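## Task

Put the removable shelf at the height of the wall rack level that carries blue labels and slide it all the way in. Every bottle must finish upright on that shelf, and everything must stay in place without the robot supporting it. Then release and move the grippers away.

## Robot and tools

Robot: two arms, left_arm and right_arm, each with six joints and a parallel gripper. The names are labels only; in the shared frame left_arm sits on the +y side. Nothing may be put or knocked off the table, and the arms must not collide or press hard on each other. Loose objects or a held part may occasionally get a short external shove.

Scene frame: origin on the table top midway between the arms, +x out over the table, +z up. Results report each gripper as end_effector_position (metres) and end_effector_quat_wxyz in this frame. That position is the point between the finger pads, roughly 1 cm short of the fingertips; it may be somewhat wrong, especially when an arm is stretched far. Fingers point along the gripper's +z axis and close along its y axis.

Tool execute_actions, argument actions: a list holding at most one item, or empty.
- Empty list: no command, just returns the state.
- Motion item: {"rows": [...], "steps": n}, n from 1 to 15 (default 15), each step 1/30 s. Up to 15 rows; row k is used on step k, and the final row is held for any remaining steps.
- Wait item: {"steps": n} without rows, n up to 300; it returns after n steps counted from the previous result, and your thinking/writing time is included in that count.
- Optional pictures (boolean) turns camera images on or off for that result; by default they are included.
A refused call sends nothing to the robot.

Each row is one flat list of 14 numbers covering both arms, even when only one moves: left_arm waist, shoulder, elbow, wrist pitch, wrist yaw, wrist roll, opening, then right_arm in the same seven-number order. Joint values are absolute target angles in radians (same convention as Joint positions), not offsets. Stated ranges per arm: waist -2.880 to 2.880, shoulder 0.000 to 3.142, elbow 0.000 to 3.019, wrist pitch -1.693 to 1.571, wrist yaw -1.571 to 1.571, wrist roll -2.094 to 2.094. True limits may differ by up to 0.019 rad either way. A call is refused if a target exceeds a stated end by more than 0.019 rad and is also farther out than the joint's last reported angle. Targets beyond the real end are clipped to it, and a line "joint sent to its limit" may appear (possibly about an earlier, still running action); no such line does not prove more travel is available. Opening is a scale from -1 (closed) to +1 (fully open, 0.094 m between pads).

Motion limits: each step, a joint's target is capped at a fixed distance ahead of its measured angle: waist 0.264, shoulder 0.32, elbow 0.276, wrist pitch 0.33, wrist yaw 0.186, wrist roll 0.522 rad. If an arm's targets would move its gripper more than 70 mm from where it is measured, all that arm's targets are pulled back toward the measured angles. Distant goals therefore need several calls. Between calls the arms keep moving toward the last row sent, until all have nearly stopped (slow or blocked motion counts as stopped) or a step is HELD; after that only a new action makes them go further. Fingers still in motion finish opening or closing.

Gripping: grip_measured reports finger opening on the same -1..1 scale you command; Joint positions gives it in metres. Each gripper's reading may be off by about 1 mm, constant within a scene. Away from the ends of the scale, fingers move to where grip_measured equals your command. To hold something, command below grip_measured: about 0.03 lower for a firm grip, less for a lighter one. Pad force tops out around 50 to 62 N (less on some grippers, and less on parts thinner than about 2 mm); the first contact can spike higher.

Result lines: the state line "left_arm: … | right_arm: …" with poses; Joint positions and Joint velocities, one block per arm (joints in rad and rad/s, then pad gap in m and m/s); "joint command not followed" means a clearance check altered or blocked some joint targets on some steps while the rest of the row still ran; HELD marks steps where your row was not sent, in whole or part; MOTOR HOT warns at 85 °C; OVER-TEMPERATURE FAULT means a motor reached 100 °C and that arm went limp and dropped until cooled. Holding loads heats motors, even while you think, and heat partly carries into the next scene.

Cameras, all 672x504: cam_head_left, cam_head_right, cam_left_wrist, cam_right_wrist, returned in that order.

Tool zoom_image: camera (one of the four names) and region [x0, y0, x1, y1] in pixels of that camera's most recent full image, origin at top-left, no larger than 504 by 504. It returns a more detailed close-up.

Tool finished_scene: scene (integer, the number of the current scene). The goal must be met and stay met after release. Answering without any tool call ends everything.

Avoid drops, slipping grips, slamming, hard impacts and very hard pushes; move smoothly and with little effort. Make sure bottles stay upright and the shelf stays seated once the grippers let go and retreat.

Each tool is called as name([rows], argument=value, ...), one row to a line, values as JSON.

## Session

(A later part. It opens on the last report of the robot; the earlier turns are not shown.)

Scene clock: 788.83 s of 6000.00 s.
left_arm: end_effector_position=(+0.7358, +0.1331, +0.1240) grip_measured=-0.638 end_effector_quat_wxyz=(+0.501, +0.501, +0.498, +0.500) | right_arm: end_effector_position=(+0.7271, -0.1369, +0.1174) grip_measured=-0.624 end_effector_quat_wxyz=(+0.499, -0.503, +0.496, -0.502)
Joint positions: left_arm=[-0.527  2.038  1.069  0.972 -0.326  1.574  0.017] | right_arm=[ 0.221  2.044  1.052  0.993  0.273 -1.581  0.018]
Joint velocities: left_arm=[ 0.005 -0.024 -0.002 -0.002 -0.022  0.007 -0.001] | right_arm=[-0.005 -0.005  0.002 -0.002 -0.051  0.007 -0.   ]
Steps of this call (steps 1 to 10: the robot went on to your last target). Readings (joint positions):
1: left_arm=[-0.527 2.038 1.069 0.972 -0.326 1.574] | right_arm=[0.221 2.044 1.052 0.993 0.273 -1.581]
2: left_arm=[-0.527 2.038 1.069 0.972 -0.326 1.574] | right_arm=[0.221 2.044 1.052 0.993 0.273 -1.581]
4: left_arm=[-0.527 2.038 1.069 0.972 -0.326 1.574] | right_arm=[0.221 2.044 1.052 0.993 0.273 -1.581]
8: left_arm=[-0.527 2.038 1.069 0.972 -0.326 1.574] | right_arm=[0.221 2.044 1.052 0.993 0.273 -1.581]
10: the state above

execute_actions([
  {"rows": [
[-0.5205,2.0397,1.1329,0.9828,-0.3210,1.561,-0.68, 0.2109,2.0463,1.1207,1.0038,0.2687,-1.58,-0.665],
[-0.5204,2.0400,1.1333,0.9825,-0.3209,1.561,-0.68, 0.2108,2.0466,1.1211,1.0035,0.2686,-1.58,-0.665],
[-0.5202,2.0404,1.1339,0.9821,-0.3207,1.561,-0.68, 0.2107,2.0470,1.1217,1.0031,0.2685,-1.58,-0.665],
[-0.5201,2.0410,1.1348,0.9816,-0.3206,1.561,-0.68, 0.2106,2.0476,1.1226,1.0026,0.2684,-1.58,-0.665],
[-0.5199,2.0417,1.1358,0.9810,-0.3204,1.561,-0.68, 0.2104,2.0483,1.1236,1.0020,0.2682,-1.58,-0.665],
[-0.5196,2.0424,1.1369,0.9804,-0.3201,1.561,-0.68, 0.2102,2.0490,1.1247,1.0014,0.2680,-1.58,-0.665],
[-0.5194,2.0432,1.1381,0.9797,-0.3199,1.561,-0.68, 0.2100,2.0498,1.1259,1.0007,0.2678,-1.58,-0.665],
[-0.5191,2.0440,1.1393,0.9790,-0.3196,1.561,-0.68, 0.2098,2.0506,1.1271,1.0000,0.2676,-1.58,-0.665],
[-0.5189,2.0448,1.1405,0.9784,-0.3194,1.561,-0.68, 0.2096,2.0514,1.1283,0.9994,0.2674,-1.58,-0.665],
[-0.5186,2.0455,1.1416,0.9778,-0.3191,1.561,-0.68, 0.2094,2.0521,1.1294,0.9988,0.2672,-1.58,-0.665],
[-0.5184,2.0462,1.1426,0.9774,-0.3189,1.561,-0.68, 0.2092,2.0528,1.1304,0.9984,0.2670,-1.58,-0.665],
[-0.5183,2.0468,1.1435,0.9771,-0.3188,1.561,-0.68, 0.2091,2.0534,1.1313,0.9981,0.2669,-1.58,-0.665],
[-0.5181,2.0472,1.1441,0.9770,-0.3186,1.561,-0.68, 0.2090,2.0538,1.1319,0.9980,0.2668,-1.58,-0.665],
[-0.5180,2.0475,1.1445,0.9770,-0.3185,1.561,-0.68, 0.2089,2.0541,1.1323,0.9980,0.2667,-1.58,-0.665],
[-0.5180,2.0476,1.1447,0.9770,-0.3185,1.561,-0.68, 0.2089,2.0542,1.1325,0.9980,0.2667,-1.58,-0.665]
], "steps": 15},
], pictures=false)

execute_actions([
  {"steps": 10},
])

Scene clock: 800.43 s of 6000.00 s.
left_arm: end_effector_position=(+0.7367, +0.1332, +0.1239) grip_measured=-0.638 end_effector_quat_wxyz=(+0.502, +0.500, +0.498, +0.500) | right_arm: end_effector_position=(+0.7279, -0.1368, +0.1172) grip_measured=-0.624 end_effector_quat_wxyz=(+0.500, -0.503, +0.495, -0.502)
Joint positions: left_arm=[-0.527  2.04   1.072  0.972 -0.325  1.574  0.017] | right_arm=[ 0.221  2.046  1.055  0.993  0.272 -1.581  0.018]
Joint velocities: left_arm=[-0.015  0.015  0.007  0.012 -0.051  0.051  0.   ] | right_arm=[ 0.005 -0.005 -0.027  0.002 -0.037 -0.007  0.   ]
Steps of this call (steps 1 to 15: the robot went on to your last target; steps 16 to 90: nothing new was sent; then 8.10 s passed at rest; steps 91 to 105: all 15 steps of this action). Readings (joint positions):
91: left_arm=[-0.527 2.038 1.069 0.972 -0.326 1.574] | right_arm=[0.221 2.044 1.052 0.993 0.273 -1.581]
92: left_arm=[-0.527 2.038 1.069 0.972 -0.326 1.574] | right_arm=[0.221 2.044 1.052 0.993 0.273 -1.581]
94: left_arm=[-0.527 2.038 1.069 0.972 -0.326 1.574] | right_arm=[0.221 2.044 1.052 0.993 0.273 -1.581]
98: left_arm=[-0.527 2.039 1.072 0.972 -0.325 1.574] | right_arm=[0.221 2.046 1.055 0.993 0.272 -1.581]
105: the state above

Scene clock: 800.77 s of 6000.00 s.
left_arm: end_effector_position=(+0.7367, +0.1332, +0.1239) grip_measured=-0.638 end_effector_quat_wxyz=(+0.502, +0.500, +0.498, +0.500) | right_arm: end_effector_position=(+0.7279, -0.1368, +0.1172) grip_measured=-0.624 end_effector_quat_wxyz=(+0.500, -0.503, +0.495, -0.502)
Joint positions: left_arm=[-0.527  2.04   1.072  0.972 -0.325  1.574  0.017] | right_arm=[ 0.221  2.046  1.055  0.993  0.272 -1.581  0.018]
Joint velocities: left_arm=[-0.005  0.005  0.002 -0.007 -0.007  0.022  0.   ] | right_arm=[-0.015 -0.015  0.012 -0.017  0.007 -0.11  -0.   ]
Steps of this call (steps 1 to 10: the robot went on to your last target). Readings (joint positions):
1: left_arm=[-0.527 2.040 1.072 0.972 -0.325 1.574] | right_arm=[0.221 2.046 1.055 0.993 0.272 -1.581]
2: left_arm=[-0.527 2.040 1.072 0.972 -0.325 1.574] | right_arm=[0.221 2.046 1.055 0.993 0.272 -1.581]
4: left_arm=[-0.527 2.040 1.072 0.972 -0.325 1.574] | right_arm=[0.221 2.046 1.055 0.993 0.272 -1.581]
8: left_arm=[-0.527 2.040 1.072 0.972 -0.325 1.574] | right_arm=[0.221 2.046 1.055 0.993 0.272 -1.581]
10: the state above

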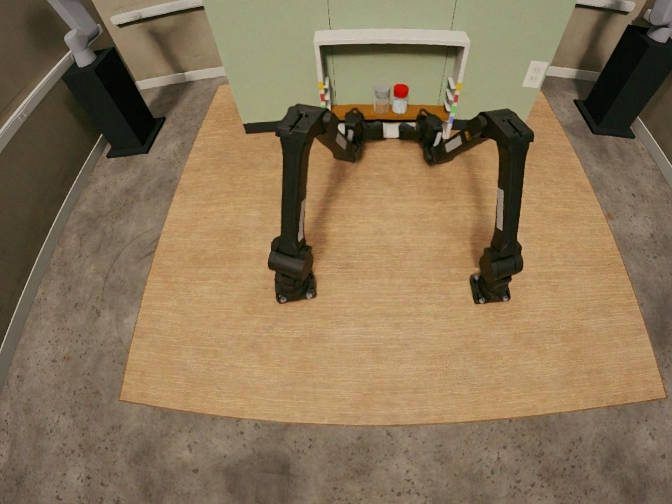

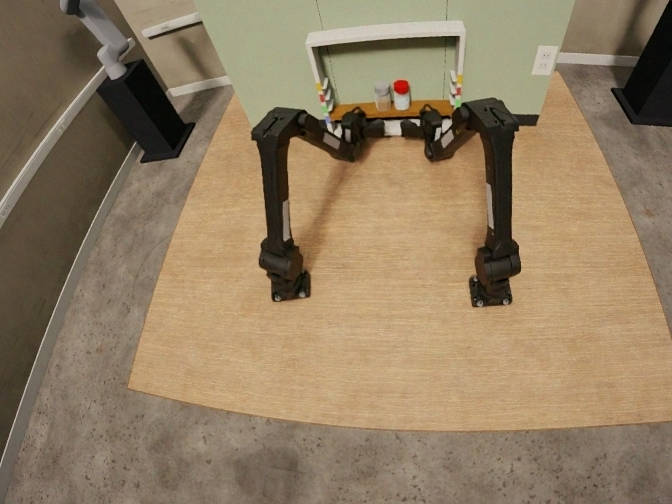

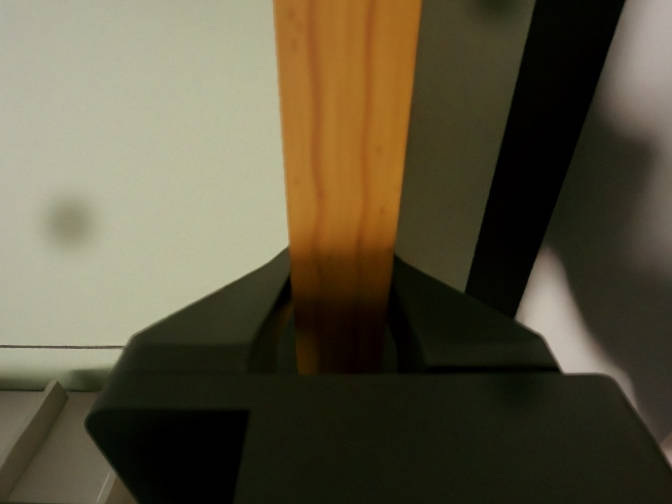

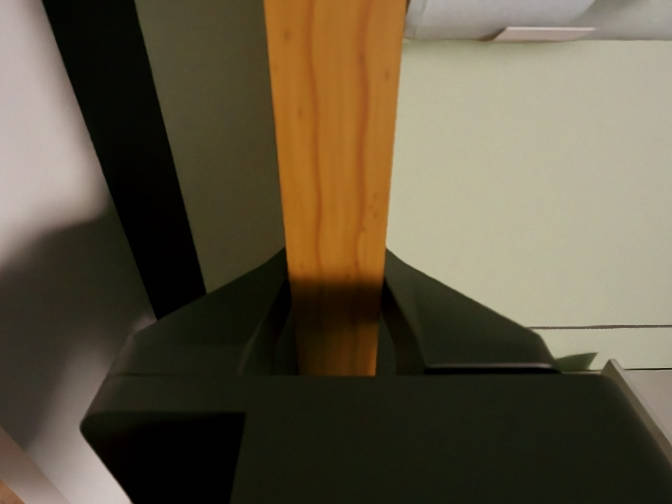

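execute_actions([
  {"rows": [
[-0.5181,2.0475,1.1440,0.9770,-0.3186,1.5611,-0.68, 0.2090,2.0541,1.1317,0.9980,0.2668,-1.58,-0.665],
[-0.5184,2.0472,1.1420,0.9770,-0.3188,1.5615,-0.68, 0.2094,2.0538,1.1295,0.9980,0.2669,-1.58,-0.665],
[-0.5188,2.0468,1.1390,0.9770,-0.3191,1.5621,-0.68, 0.2101,2.0533,1.1260,0.9980,0.2672,-1.58,-0.665],
[-0.5194,2.0463,1.1351,0.9770,-0.3196,1.5629,-0.68, 0.2108,2.0528,1.1215,0.9980,0.2675,-1.58,-0.665],
[-0.5201,2.0456,1.1305,0.9770,-0.3201,1.5639,-0.68, 0.2118,2.0521,1.1163,0.9980,0.2679,-1.58,-0.665],
[-0.5208,2.0449,1.1254,0.9770,-0.3206,1.5649,-0.68, 0.2128,2.0513,1.1105,0.9980,0.2684,-1.58,-0.665],
[-0.5216,2.0442,1.1201,0.9770,-0.3212,1.5660,-0.68, 0.2139,2.0505,1.1044,0.9980,0.2689,-1.58,-0.665],
[-0.5224,2.0434,1.1146,0.9770,-0.3218,1.5670,-0.68, 0.2150,2.0497,1.0981,0.9980,0.2693,-1.58,-0.665],
[-0.5232,2.0427,1.1093,0.9770,-0.3224,1.5681,-0.68, 0.2161,2.0489,1.0920,0.9980,0.2698,-1.58,-0.665],
[-0.5239,2.0420,1.1042,0.9770,-0.3229,1.5691,-0.68, 0.2171,2.0481,1.0862,0.9980,0.2703,-1.58,-0.665],
[-0.5246,2.0413,1.0996,0.9770,-0.3234,1.5701,-0.68, 0.2181,2.0474,1.0810,0.9980,0.2707,-1.58,-0.665],
[-0.5252,2.0408,1.0957,0.9770,-0.3239,1.5709,-0.68, 0.2188,2.0469,1.0765,0.9980,0.2710,-1.58,-0.665],
[-0.5256,2.0404,1.0927,0.9770,-0.3242,1.5715,-0.68, 0.2195,2.0464,1.0730,0.9980,0.2713,-1.58,-0.665],
[-0.5259,2.0401,1.0907,0.9770,-0.3244,1.5719,-0.68, 0.2199,2.0461,1.0708,0.9980,0.2714,-1.58,-0.665],
[-0.5260,2.0400,1.0900,0.9770,-0.3245,1.5720,-0.68, 0.2200,2.0460,1.0700,0.9980,0.2715,-1.58,-0.665]
], "steps": 15},
], pictures=false)

execute_actions([
  {"steps": 8},
], pictures=false)

Scene clock: 866.60 s of 6000.00 s.
left_arm: end_effector_position=(+0.7367, +0.1332, +0.1239) grip_measured=-0.638 end_effector_quat_wxyz=(+0.502, +0.500, +0.498, +0.500) | right_arm: end_effector_position=(+0.7279, -0.1368, +0.1172) grip_measured=-0.624 end_effector_quat_wxyz=(+0.500, -0.503, +0.495, -0.502)
Joint positions: left_arm=[-0.527  2.04   1.072  0.972 -0.325  1.574  0.017] | right_arm=[ 0.221  2.046  1.055  0.993  0.272 -1.581  0.018]
Joint velocities: left_arm=[-0.015  0.005  0.002 -0.002 -0.022 -0.051 -0.001] | right_arm=[ 0.005 -0.015  0.022 -0.007 -0.037  0.007 -0.   ]
Steps of this call (steps 1 to 15: the robot went on to your last target; steps 16 to 90: nothing new was sent; then 62.33 s passed at rest; steps 91 to 105: all 15 steps of this action). Readings (joint positions):
91: left_arm=[-0.527 2.040 1.072 0.972 -0.325 1.574] | right_arm=[0.221 2.046 1.055 0.993 0.272 -1.581]
92: left_arm=[-0.527 2.040 1.072 0.972 -0.325 1.574] | right_arm=[0.221 2.046 1.055 0.993 0.272 -1.581]
94: left_arm=[-0.527 2.040 1.072 0.972 -0.325 1.574] | right_arm=[0.221 2.046 1.055 0.993 0.272 -1.581]
98: left_arm=[-0.527 2.040 1.072 0.972 -0.325 1.574] | right_arm=[0.221 2.046 1.055 0.993 0.272 -1.581]
105: the state above

Scene clock: 866.87 s of 6000.00 s.
left_arm: end_effector_position=(+0.7367, +0.1332, +0.1239) grip_measured=-0.638 end_effector_quat_wxyz=(+0.502, +0.500, +0.498, +0.500) | right_arm: end_effector_position=(+0.7279, -0.1368, +0.1172) grip_measured=-0.624 end_effector_quat_wxyz=(+0.500, -0.503, +0.495, -0.502)
Joint positions: left_arm=[-0.527  2.04   1.072  0.972 -0.325  1.574  0.017] | right_arm=[ 0.221  2.046  1.055  0.993  0.272 -1.581  0.018]
Joint velocities: left_arm=[ 0.005  0.005 -0.012 -0.002  0.037 -0.022 -0.001] | right_arm=[-0.005  0.005 -0.002 -0.017 -0.051  0.007 -0.001]
Steps of this call (steps 1 to 8: the robot went on to your last target). Readings (joint positions):
1: left_arm=[-0.527 2.040 1.072 0.972 -0.325 1.574] | right_arm=[0.221 2.046 1.055 0.993 0.272 -1.581]
2: left_arm=[-0.527 2.040 1.072 0.972 -0.325 1.574] | right_arm=[0.221 2.046 1.055 0.993 0.272 -1.581]
4: left_arm=[-0.527 2.040 1.072 0.972 -0.325 1.574] | right_arm=[0.221 2.046 1.055 0.993 0.272 -1.581]
8: the state above

execute_actions([
  {"rows": [
[-0.5260,2.0400,1.0900,0.9770,-0.3245,1.5720,-0.665, 0.2200,2.0460,1.0700,0.9980,0.2715,-1.58,-0.65],
[-0.5260,2.0400,1.0900,0.9770,-0.3245,1.5720,-0.65, 0.2200,2.0460,1.0700,0.9980,0.2715,-1.58,-0.635],
[-0.5260,2.0400,1.0900,0.9770,-0.3245,1.5720,-0.635, 0.2200,2.0460,1.0700,0.9980,0.2715,-1.58,-0.62],
[-0.5260,2.0400,1.0900,0.9770,-0.3245,1.5720,-0.61, 0.2200,2.0460,1.0700,0.9980,0.2715,-1.58,-0.595],
[-0.5260,2.0400,1.0900,0.9770,-0.3245,1.5720,-0.57, 0.2200,2.0460,1.0700,0.9980,0.2715,-1.58,-0.555],
[-0.5260,2.0400,1.0900,0.9770,-0.3245,1.5720,-0.51, 0.2200,2.0460,1.0700,0.9980,0.2715,-1.58,-0.50],
[-0.5260,2.0400,1.0900,0.9770,-0.3245,1.5720,-0.43, 0.2200,2.0460,1.0700,0.9980,0.2715,-1.58,-0.42],
[-0.5260,2.0400,1.0900,0.9770,-0.3245,1.5720,-0.34, 0.2200,2.0460,1.0700,0.9980,0.2715,-1.58,-0.33],
[-0.5260,2.0400,1.0900,0.9770,-0.3245,1.5720,-0.24, 0.2200,2.0460,1.0700,0.9980,0.2715,-1.58,-0.24],
[-0.5260,2.0400,1.0900,0.9770,-0.3245,1.5720,-0.14, 0.2200,2.0460,1.0700,0.9980,0.2715,-1.58,-0.14],
[-0.5260,2.0400,1.0900,0.9770,-0.3245,1.5720,-0.04, 0.2200,2.0460,1.0700,0.9980,0.2715,-1.58,-0.04],
[-0.5260,2.0400,1.0900,0.9770,-0.3245,1.5720,0.06, 0.2200,2.0460,1.0700,0.9980,0.2715,-1.58,0.06],
[-0.5260,2.0400,1.0900,0.9770,-0.3245,1.5720,0.16, 0.2200,2.0460,1.0700,0.9980,0.2715,-1.58,0.16],
[-0.5260,2.0400,1.0900,0.9770,-0.3245,1.5720,0.25, 0.2200,2.0460,1.0700,0.9980,0.2715,-1.58,0.25],
[-0.5260,2.0400,1.0900,0.9770,-0.3245,1.5720,0.32, 0.2200,2.0460,1.0700,0.9980,0.2715,-1.58,0.32]
], "steps": 15},
], pictures=false)

execute_actions([
  {"steps": 15},
])

Scene clock: 876.80 s of 6000.00 s.
left_arm: end_effector_position=(+0.7366, +0.1332, +0.1237) grip_measured=+0.277 end_effector_quat_wxyz=(+0.501, +0.501, +0.498, +0.500) | right_arm: end_effector_position=(+0.7279, -0.1368, +0.1172) grip_measured=+0.278 end_effector_quat_wxyz=(+0.500, -0.503, +0.495, -0.502)
Joint positions: left_arm=[-0.527  2.04   1.072  0.972 -0.325  1.574  0.06 ] | right_arm=[ 0.221  2.046  1.055  0.993  0.272 -1.581  0.06 ]
Joint velocities: left_arm=[-0.005  0.005 -0.022 -0.017  0.095 -0.051  0.081] | right_arm=[ 0.015 -0.015 -0.007  0.007  0.066 -0.051  0.082]
Steps of this call (steps 1 to 15: the robot went on to your last target; steps 16 to 90: nothing new was sent; then 6.43 s passed at rest; steps 91 to 105: all 15 steps of this action). Readings (joint positions):
91: left_arm=[-0.527 2.040 1.072 0.972 -0.325 1.574] | right_arm=[0.221 2.046 1.055 0.993 0.272 -1.581]
92: left_arm=[-0.527 2.040 1.072 0.972 -0.325 1.574] | right_arm=[0.221 2.046 1.055 0.993 0.272 -1.581]
94: left_arm=[-0.527 2.040 1.072 0.972 -0.325 1.574] | right_arm=[0.221 2.046 1.055 0.993 0.272 -1.581]
98: left_arm=[-0.527 2.040 1.072 0.972 -0.325 1.574] | right_arm=[0.221 2.046 1.055 0.993 0.272 -1.581]
105: the state above

Scene clock: 877.30 s of 6000.00 s.
left_arm: end_effector_position=(+0.7366, +0.1332, +0.1237) grip_measured=+0.317 end_effector_quat_wxyz=(+0.501, +0.501, +0.498, +0.500) | right_arm: end_effector_position=(+0.7279, -0.1368, +0.1172) grip_measured=+0.318 end_effector_quat_wxyz=(+0.500, -0.503, +0.495, -0.502)
Joint positions: left_arm=[-0.527  2.04   1.072  0.972 -0.325  1.574  0.062] | right_arm=[ 0.221  2.046  1.055  0.993  0.272 -1.581  0.062]
Joint velocities: left_arm=[ 0.005 -0.005 -0.002 -0.017 -0.022  0.007  0.   ] | right_arm=[-0.005 -0.005 -0.017 -0.002 -0.037 -0.022 -0.   ]
Steps of this call (steps 1 to 15: the robot went on to your last target). Readings (joint positions):
1: left_arm=[-0.527 2.040 1.072 0.972 -0.325 1.574] | right_arm=[0.221 2.046 1.055 0.993 0.272 -1.581]
2: left_arm=[-0.527 2.040 1.072 0.972 -0.325 1.574] | right_arm=[0.221 2.046 1.055 0.993 0.272 -1.581]
4: left_arm=[-0.527 2.040 1.072 0.972 -0.325 1.574] | right_arm=[0.221 2.046 1.055 0.993 0.272 -1.581]
8: left_arm=[-0.527 2.040 1.072 0.972 -0.325 1.574] | right_arm=[0.221 2.046 1.055 0.993 0.272 -1.581]
15: the state above
All arms were judged still, so your last target was given up. Only a new action makes them travel on or press farther. Fingers that are still opening or closing keep moving.

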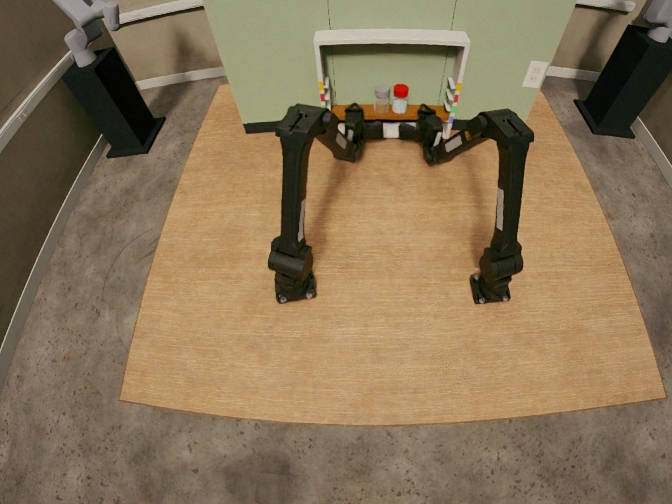

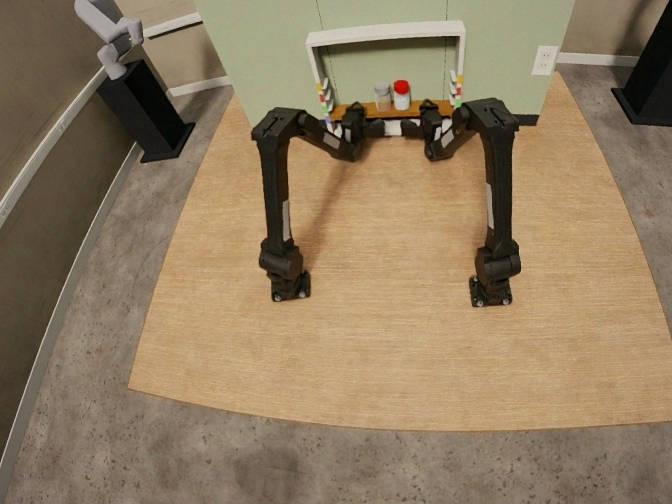

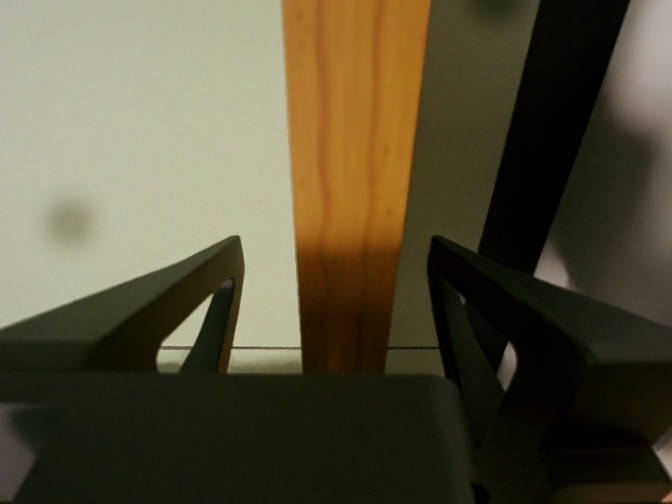

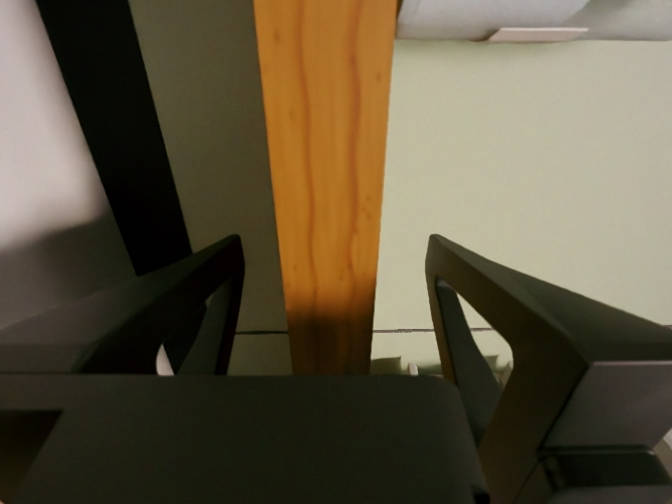

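execute_actions([
  {"rows": [
[-0.5279,2.0351,1.0838,0.9813,-0.3254,1.5720,0.32, 0.2221,2.0445,1.0604,1.0007,0.2723,-1.58,0.32],
[-0.5300,2.0297,1.0765,0.9862,-0.3265,1.5720,0.32, 0.2246,2.0425,1.0497,1.0040,0.2735,-1.58,0.32],
[-0.5325,2.0238,1.0682,0.9916,-0.3280,1.5720,0.32, 0.2272,2.0400,1.0379,1.0079,0.2748,-1.58,0.32],
[-0.5353,2.0173,1.0588,0.9976,-0.3298,1.5720,0.32, 0.2301,2.0370,1.0250,1.0124,0.2764,-1.58,0.32],
[-0.5383,2.0104,1.0485,1.0040,-0.3318,1.5720,0.32, 0.2333,2.0336,1.0112,1.0174,0.2783,-1.58,0.32],
[-0.5399,2.0077,1.0428,1.0069,-0.3334,1.5720,0.32, 0.2347,2.0309,1.0055,1.0204,0.2797,-1.58,0.32],
[-0.5417,2.0046,1.0363,1.0103,-0.3352,1.5720,0.32, 0.2362,2.0278,0.9989,1.0240,0.2812,-1.58,0.32],
[-0.5438,2.0010,1.0290,1.0141,-0.3373,1.5720,0.32, 0.2380,2.0244,0.9914,1.0280,0.2830,-1.58,0.32],
[-0.5461,1.9971,1.0209,1.0182,-0.3396,1.5720,0.32, 0.2400,2.0206,0.9832,1.0323,0.2850,-1.58,0.32],
[-0.5485,1.9929,1.0121,1.0227,-0.3420,1.5720,0.32, 0.2421,2.0164,0.9743,1.0371,0.2871,-1.58,0.32],
[-0.5512,1.9883,1.0027,1.0276,-0.3447,1.5720,0.32, 0.2444,2.0120,0.9647,1.0422,0.2894,-1.58,0.32],
[-0.5540,1.9835,0.9927,1.0328,-0.3475,1.5720,0.32, 0.2468,2.0072,0.9545,1.0477,0.2918,-1.58,0.32],
[-0.5570,1.9784,0.9821,1.0382,-0.3505,1.5720,0.32, 0.2494,2.0022,0.9438,1.0534,0.2944,-1.58,0.32],
[-0.5601,1.9730,0.9710,1.0440,-0.3536,1.5720,0.32, 0.2521,1.9970,0.9326,1.0594,0.2971,-1.58,0.32],
[-0.5633,1.9674,0.9595,1.0499,-0.3568,1.5720,0.32, 0.2548,1.9915,0.9209,1.0657,0.2998,-1.58,0.32]
], "steps": 15},
], pictures=false)

execute_actions([
  {"rows": [
[-0.5667,1.9617,0.9476,1.0560,-0.3602,1.5720,0.32, 0.2577,1.9859,0.9088,1.0722,0.3027,-1.58,0.32],
[-0.5701,1.9558,0.9354,1.0624,-0.3636,1.5720,0.32, 0.2607,1.9801,0.8963,1.0788,0.3057,-1.58,0.32],
[-0.5736,1.9497,0.9229,1.0688,-0.3671,1.5720,0.32, 0.2637,1.9742,0.8836,1.0856,0.3087,-1.58,0.32],
[-0.5772,1.9435,0.9101,1.0754,-0.3707,1.5720,0.32, 0.2668,1.9682,0.8706,1.0925,0.3118,-1.58,0.32],
[-0.5808,1.9373,0.8972,1.0821,-0.3743,1.5720,0.32, 0.2700,1.9621,0.8575,1.0996,0.3150,-1.58,0.32],
[-0.5845,1.9310,0.8841,1.0888,-0.3780,1.5720,0.32, 0.2731,1.9559,0.8442,1.1067,0.3181,-1.58,0.32],
[-0.5882,1.9246,0.8710,1.0956,-0.3817,1.5720,0.32, 0.2763,1.9497,0.8308,1.1138,0.3213,-1.58,0.32],
[-0.5919,1.9182,0.8578,1.1024,-0.3854,1.5720,0.32, 0.2795,1.9434,0.8175,1.1210,0.3245,-1.58,0.32],
[-0.5956,1.9119,0.8447,1.1092,-0.3891,1.5720,0.32, 0.2827,1.9372,0.8041,1.1281,0.3277,-1.58,0.32],
[-0.5993,1.9055,0.8316,1.1159,-0.3928,1.5720,0.32, 0.2859,1.9310,0.7908,1.1352,0.3309,-1.58,0.32],
[-0.6029,1.8993,0.8187,1.1226,-0.3964,1.5720,0.32, 0.2890,1.9249,0.7777,1.1423,0.3340,-1.58,0.32],
[-0.6065,1.8931,0.8059,1.1292,-0.4000,1.5720,0.32, 0.2921,1.9189,0.7647,1.1492,0.3371,-1.58,0.32],
[-0.6100,1.8871,0.7934,1.1357,-0.4035,1.5720,0.32, 0.2951,1.9130,0.7520,1.1560,0.3401,-1.58,0.32],
[-0.6135,1.8811,0.7812,1.1420,-0.4070,1.5720,0.32, 0.2981,1.9072,0.7395,1.1627,0.3431,-1.58,0.32],
[-0.6168,1.8754,0.7693,1.1481,-0.4103,1.5720,0.32, 0.3010,1.9016,0.7274,1.1691,0.3460,-1.58,0.32]
], "steps": 15},
], pictures=false)

execute_actions([
  {"rows": [
[-0.6200,1.8698,0.7578,1.1541,-0.4135,1.5720,0.32, 0.3038,1.8961,0.7158,1.1754,0.3488,-1.58,0.32],
[-0.6231,1.8645,0.7467,1.1598,-0.4166,1.5720,0.32, 0.3064,1.8909,0.7045,1.1814,0.3514,-1.58,0.32],
[-0.6261,1.8593,0.7361,1.1652,-0.4196,1.5720,0.32, 0.3090,1.8859,0.6938,1.1871,0.3540,-1.58,0.32],
[-0.6289,1.8545,0.7261,1.1704,-0.4224,1.5720,0.32, 0.3114,1.8811,0.6836,1.1926,0.3564,-1.58,0.32],
[-0.6316,1.8499,0.7167,1.1753,-0.4251,1.5720,0.32, 0.3137,1.8767,0.6740,1.1977,0.3587,-1.58,0.32],
[-0.6341,1.8457,0.7079,1.1798,-0.4276,1.5720,0.32, 0.3158,1.8725,0.6651,1.2025,0.3608,-1.58,0.32],
[-0.6363,1.8418,0.6998,1.1840,-0.4298,1.5720,0.32, 0.3178,1.8687,0.6569,1.2069,0.3628,-1.58,0.32],
[-0.6384,1.8382,0.6925,1.1877,-0.4319,1.5720,0.32, 0.3196,1.8653,0.6494,1.2108,0.3646,-1.58,0.32],
[-0.6402,1.8351,0.6860,1.1911,-0.4337,1.5720,0.32, 0.3212,1.8622,0.6428,1.2144,0.3662,-1.58,0.32],
[-0.6418,1.8324,0.6804,1.1940,-0.4353,1.5720,0.32, 0.3225,1.8595,0.6371,1.2174,0.3675,-1.58,0.32],
[-0.6431,1.8301,0.6756,1.1965,-0.4366,1.5720,0.32, 0.3237,1.8573,0.6323,1.2200,0.3687,-1.58,0.32],
[-0.6442,1.8282,0.6718,1.1984,-0.4377,1.5720,0.32, 0.3246,1.8555,0.6284,1.2221,0.3696,-1.58,0.32],
[-0.6450,1.8269,0.6691,1.1998,-0.4385,1.5720,0.32, 0.3253,1.8542,0.6256,1.2236,0.3703,-1.58,0.32],
[-0.6454,1.8261,0.6674,1.2007,-0.4389,1.5720,0.32, 0.3257,1.8534,0.6239,1.2245,0.3707,-1.58,0.32],
[-0.6456,1.8258,0.6668,1.2010,-0.4391,1.5720,0.32, 0.3258,1.8531,0.6233,1.2248,0.3708,-1.58,0.32]
], "steps": 15},
], pictures=false)

execute_actions([
  {"steps": 12},
])

Scene clock: 951.07 s of 6000.00 s.
left_arm: end_effector_position=(+0.7041, +0.1328, +0.1087) grip_measured=+0.317 end_effector_quat_wxyz=(+0.492, +0.509, +0.503, +0.497) | right_arm: end_effector_position=(+0.6941, -0.1377, +0.1051) grip_measured=+0.318 end_effector_quat_wxyz=(+0.491, -0.510, +0.501, -0.498)
Joint positions: left_arm=[-0.549  2.014  0.977  1.013 -0.35   1.574  0.062] | right_arm=[ 0.238  2.013  0.954  1.036  0.294 -1.581  0.062]
Joint velocities: left_arm=[-0.112 -0.171 -0.295  0.168 -0.095 -0.007  0.   ] | right_arm=[ 0.083 -0.171 -0.31   0.173  0.051  0.022 -0.002]
Steps of this call (steps 1 to 90: nothing new was sent; then 70.27 s passed at rest; steps 91 to 105: all 15 steps of this action). Readings (joint positions):
91: left_arm=[-0.527 2.040 1.072 0.972 -0.325 1.574] | right_arm=[0.221 2.046 1.055 0.993 0.272 -1.581]
92: left_arm=[-0.527 2.040 1.072 0.972 -0.325 1.574] | right_arm=[0.221 2.046 1.055 0.993 0.272 -1.581]
94: left_arm=[-0.527 2.040 1.070 0.972 -0.326 1.574] | right_arm=[0.221 2.046 1.053 0.993 0.272 -1.581]
98: left_arm=[-0.530 2.036 1.044 0.985 -0.332 1.574] | right_arm=[0.222 2.036 1.021 1.005 0.278 -1.581]
105: the state above

Scene clock: 951.57 s of 6000.00 s.
left_arm: end_effector_position=(+0.6372, +0.1306, +0.1171) grip_measured=+0.317 end_effector_quat_wxyz=(+0.496, +0.505, +0.500, +0.499) | right_arm: end_effector_position=(+0.6261, -0.1357, +0.1091) grip_measured=+0.318 end_effector_quat_wxyz=(+0.493, -0.510, +0.499, -0.499)
Joint positions: left_arm=[-0.604  1.914  0.79   1.112 -0.403  1.574  0.062] | right_arm=[ 0.287  1.919  0.761  1.139  0.339 -1.581  0.062]
Joint velocities: left_arm=[-0.112 -0.171 -0.349  0.208 -0.037  0.007 -0.   ] | right_arm=[ 0.083 -0.161 -0.364  0.164  0.051  0.022 -0.   ]
Steps of this call (steps 1 to 15: all 15 steps of this action). Readings (joint positions):
1: left_arm=[-0.552 2.008 0.966 1.019 -0.354 1.574] | right_arm=[0.242 2.007 0.942 1.042 0.296 -1.581]
2: left_arm=[-0.556 2.001 0.955 1.025 -0.357 1.574] | right_arm=[0.245 2.001 0.931 1.048 0.299 -1.581]
4: left_arm=[-0.564 1.987 0.931 1.038 -0.363 1.574] | right_arm=[0.252 1.988 0.906 1.062 0.305 -1.581]
8: left_arm=[-0.578 1.958 0.881 1.066 -0.378 1.574] | right_arm=[0.265 1.961 0.854 1.090 0.318 -1.581]
15: the state above

Scene clock: 952.07 s of 6000.00 s.
left_arm: end_effector_position=(+0.5930, +0.1335, +0.1196) grip_measured=+0.317 end_effector_quat_wxyz=(+0.498, +0.505, +0.499, +0.498) | right_arm: end_effector_position=(+0.5815, -0.1386, +0.1105) grip_measured=+0.318 end_effector_quat_wxyz=(+0.494, -0.510, +0.498, -0.498)
Joint positions: left_arm=[-0.638  1.853  0.669  1.176 -0.435  1.574  0.062] | right_arm=[ 0.316  1.861  0.637  1.206  0.366 -1.581  0.062]
Joint velocities: left_arm=[-0.034 -0.034 -0.051  0.042 -0.081 -0.037 -0.001] | right_arm=[ 0.015 -0.024 -0.051  0.032  0.051 -0.051 -0.001]
Steps of this call (steps 1 to 15: all 15 steps of this action). Readings (joint positions):
1: left_arm=[-0.607 1.908 0.778 1.119 -0.407 1.574] | right_arm=[0.290 1.913 0.749 1.146 0.342 -1.581]
2: left_arm=[-0.611 1.902 0.766 1.124 -0.410 1.574] | right_arm=[0.292 1.907 0.737 1.152 0.345 -1.581]
4: left_arm=[-0.617 1.892 0.744 1.136 -0.416 1.574] | right_arm=[0.298 1.897 0.714 1.164 0.350 -1.581]
8: left_arm=[-0.628 1.872 0.705 1.156 -0.426 1.574] | right_arm=[0.307 1.879 0.675 1.185 0.359 -1.581]
15: the state above

Scene clock: 952.47 s of 6000.00 s.
left_arm: end_effector_position=(+0.5923, +0.1337, +0.1199) grip_measured=+0.317 end_effector_quat_wxyz=(+0.498, +0.505, +0.498, +0.498) | right_arm: end_effector_position=(+0.5808, -0.1385, +0.1108) grip_measured=+0.318 end_effector_quat_wxyz=(+0.494, -0.510, +0.498, -0.498)
Joint positions: left_arm=[-0.639  1.852  0.667  1.178 -0.435  1.574  0.062] | right_arm=[ 0.317  1.86   0.635  1.208  0.367 -1.581  0.062]
Joint velocities: left_arm=[-0.005  0.015  0.002 -0.002 -0.066 -0.066 -0.   ] | right_arm=[-0.005 -0.015 -0.017  0.012  0.022  0.037  0.   ]
Steps of this call (steps 1 to 12: the robot went on to your last target). Readings (joint positions):
1: left_arm=[-0.639 1.852 0.667 1.176 -0.435 1.574] | right_arm=[0.317 1.860 0.636 1.207 0.367 -1.581]
2: left_arm=[-0.639 1.852 0.667 1.177 -0.435 1.574] | right_arm=[0.317 1.860 0.635 1.207 0.367 -1.581]
4: left_arm=[-0.639 1.852 0.667 1.177 -0.435 1.574] | right_arm=[0.317 1.860 0.635 1.208 0.367 -1.581]
8: left_arm=[-0.639 1.852 0.667 1.178 -0.435 1.574] | right_arm=[0.317 1.860 0.635 1.208 0.367 -1.581]
12: the state above

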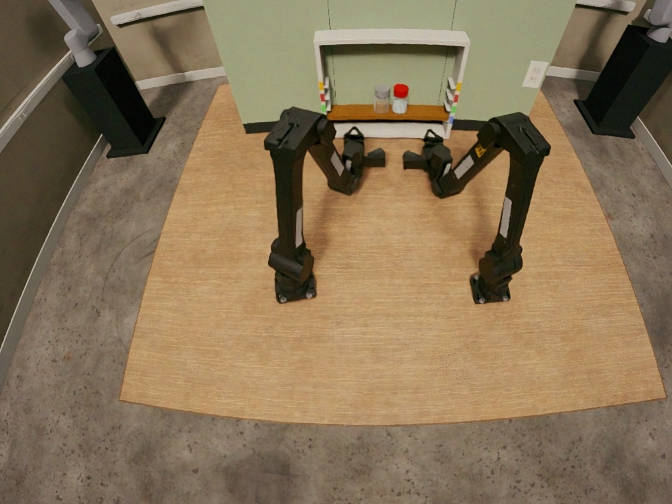

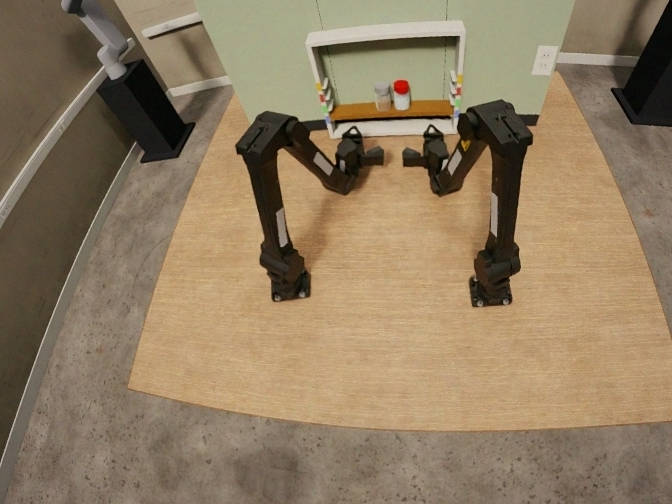

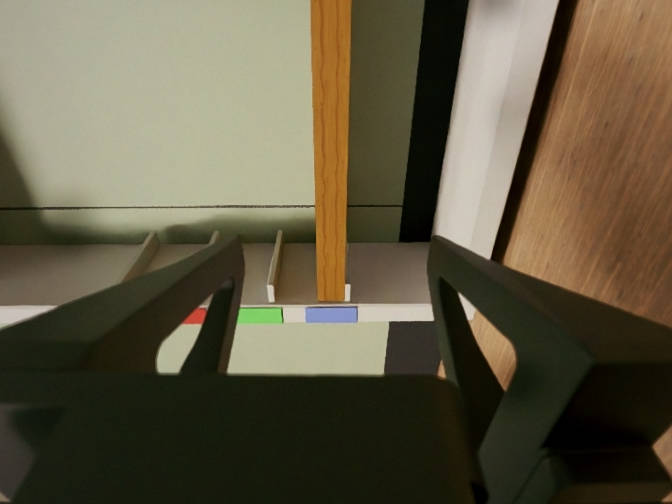

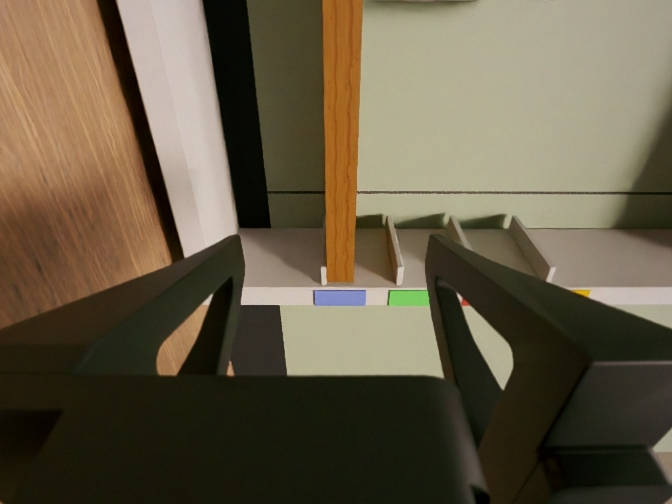

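zoom_image(camera="cam_head_left", region=[290, 20, 490, 170])

zoom_image(camera="cam_left_wrist", region=[230, 190, 450, 340])

zoom_image(camera="cam_right_wrist", region=[230, 175, 450, 325])

Region (290, 20, 490, 170) of cam_head_left's 672x504 image, scaled by 2.520, with more detail than that image has; it fills the top 378 rows of this view, and the rest is white.

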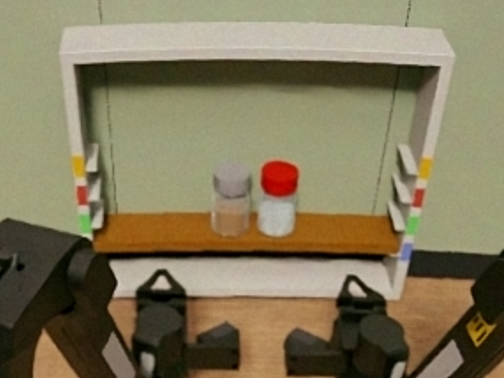

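Region (230, 190, 450, 340) of cam_left_wrist's 672x504 image, scaled by 2.291, with more detail than that image has; it fills the top 344 rows of this view, and the rest is white.

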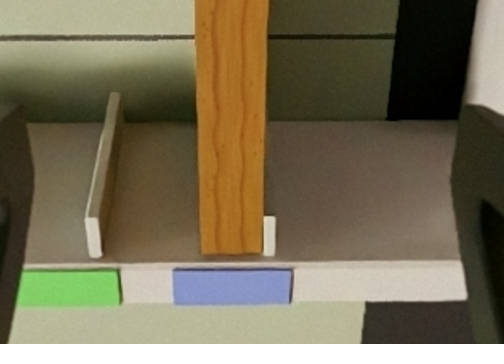

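Region (230, 175, 450, 325) of cam_right_wrist's 672x504 image, scaled by 2.291, with more detail than that image has; it fills the top 344 rows of this view, and the rest is white.

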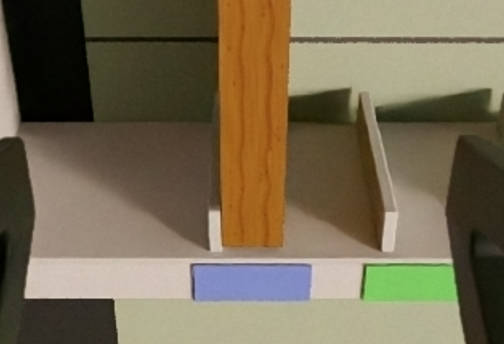

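The shelf is resting on the blue cleats on both sides and is pushed fully in. Both bottles are upright and the arms are clear.

finished_scene(scene=2)

The scene is finished: the task was done.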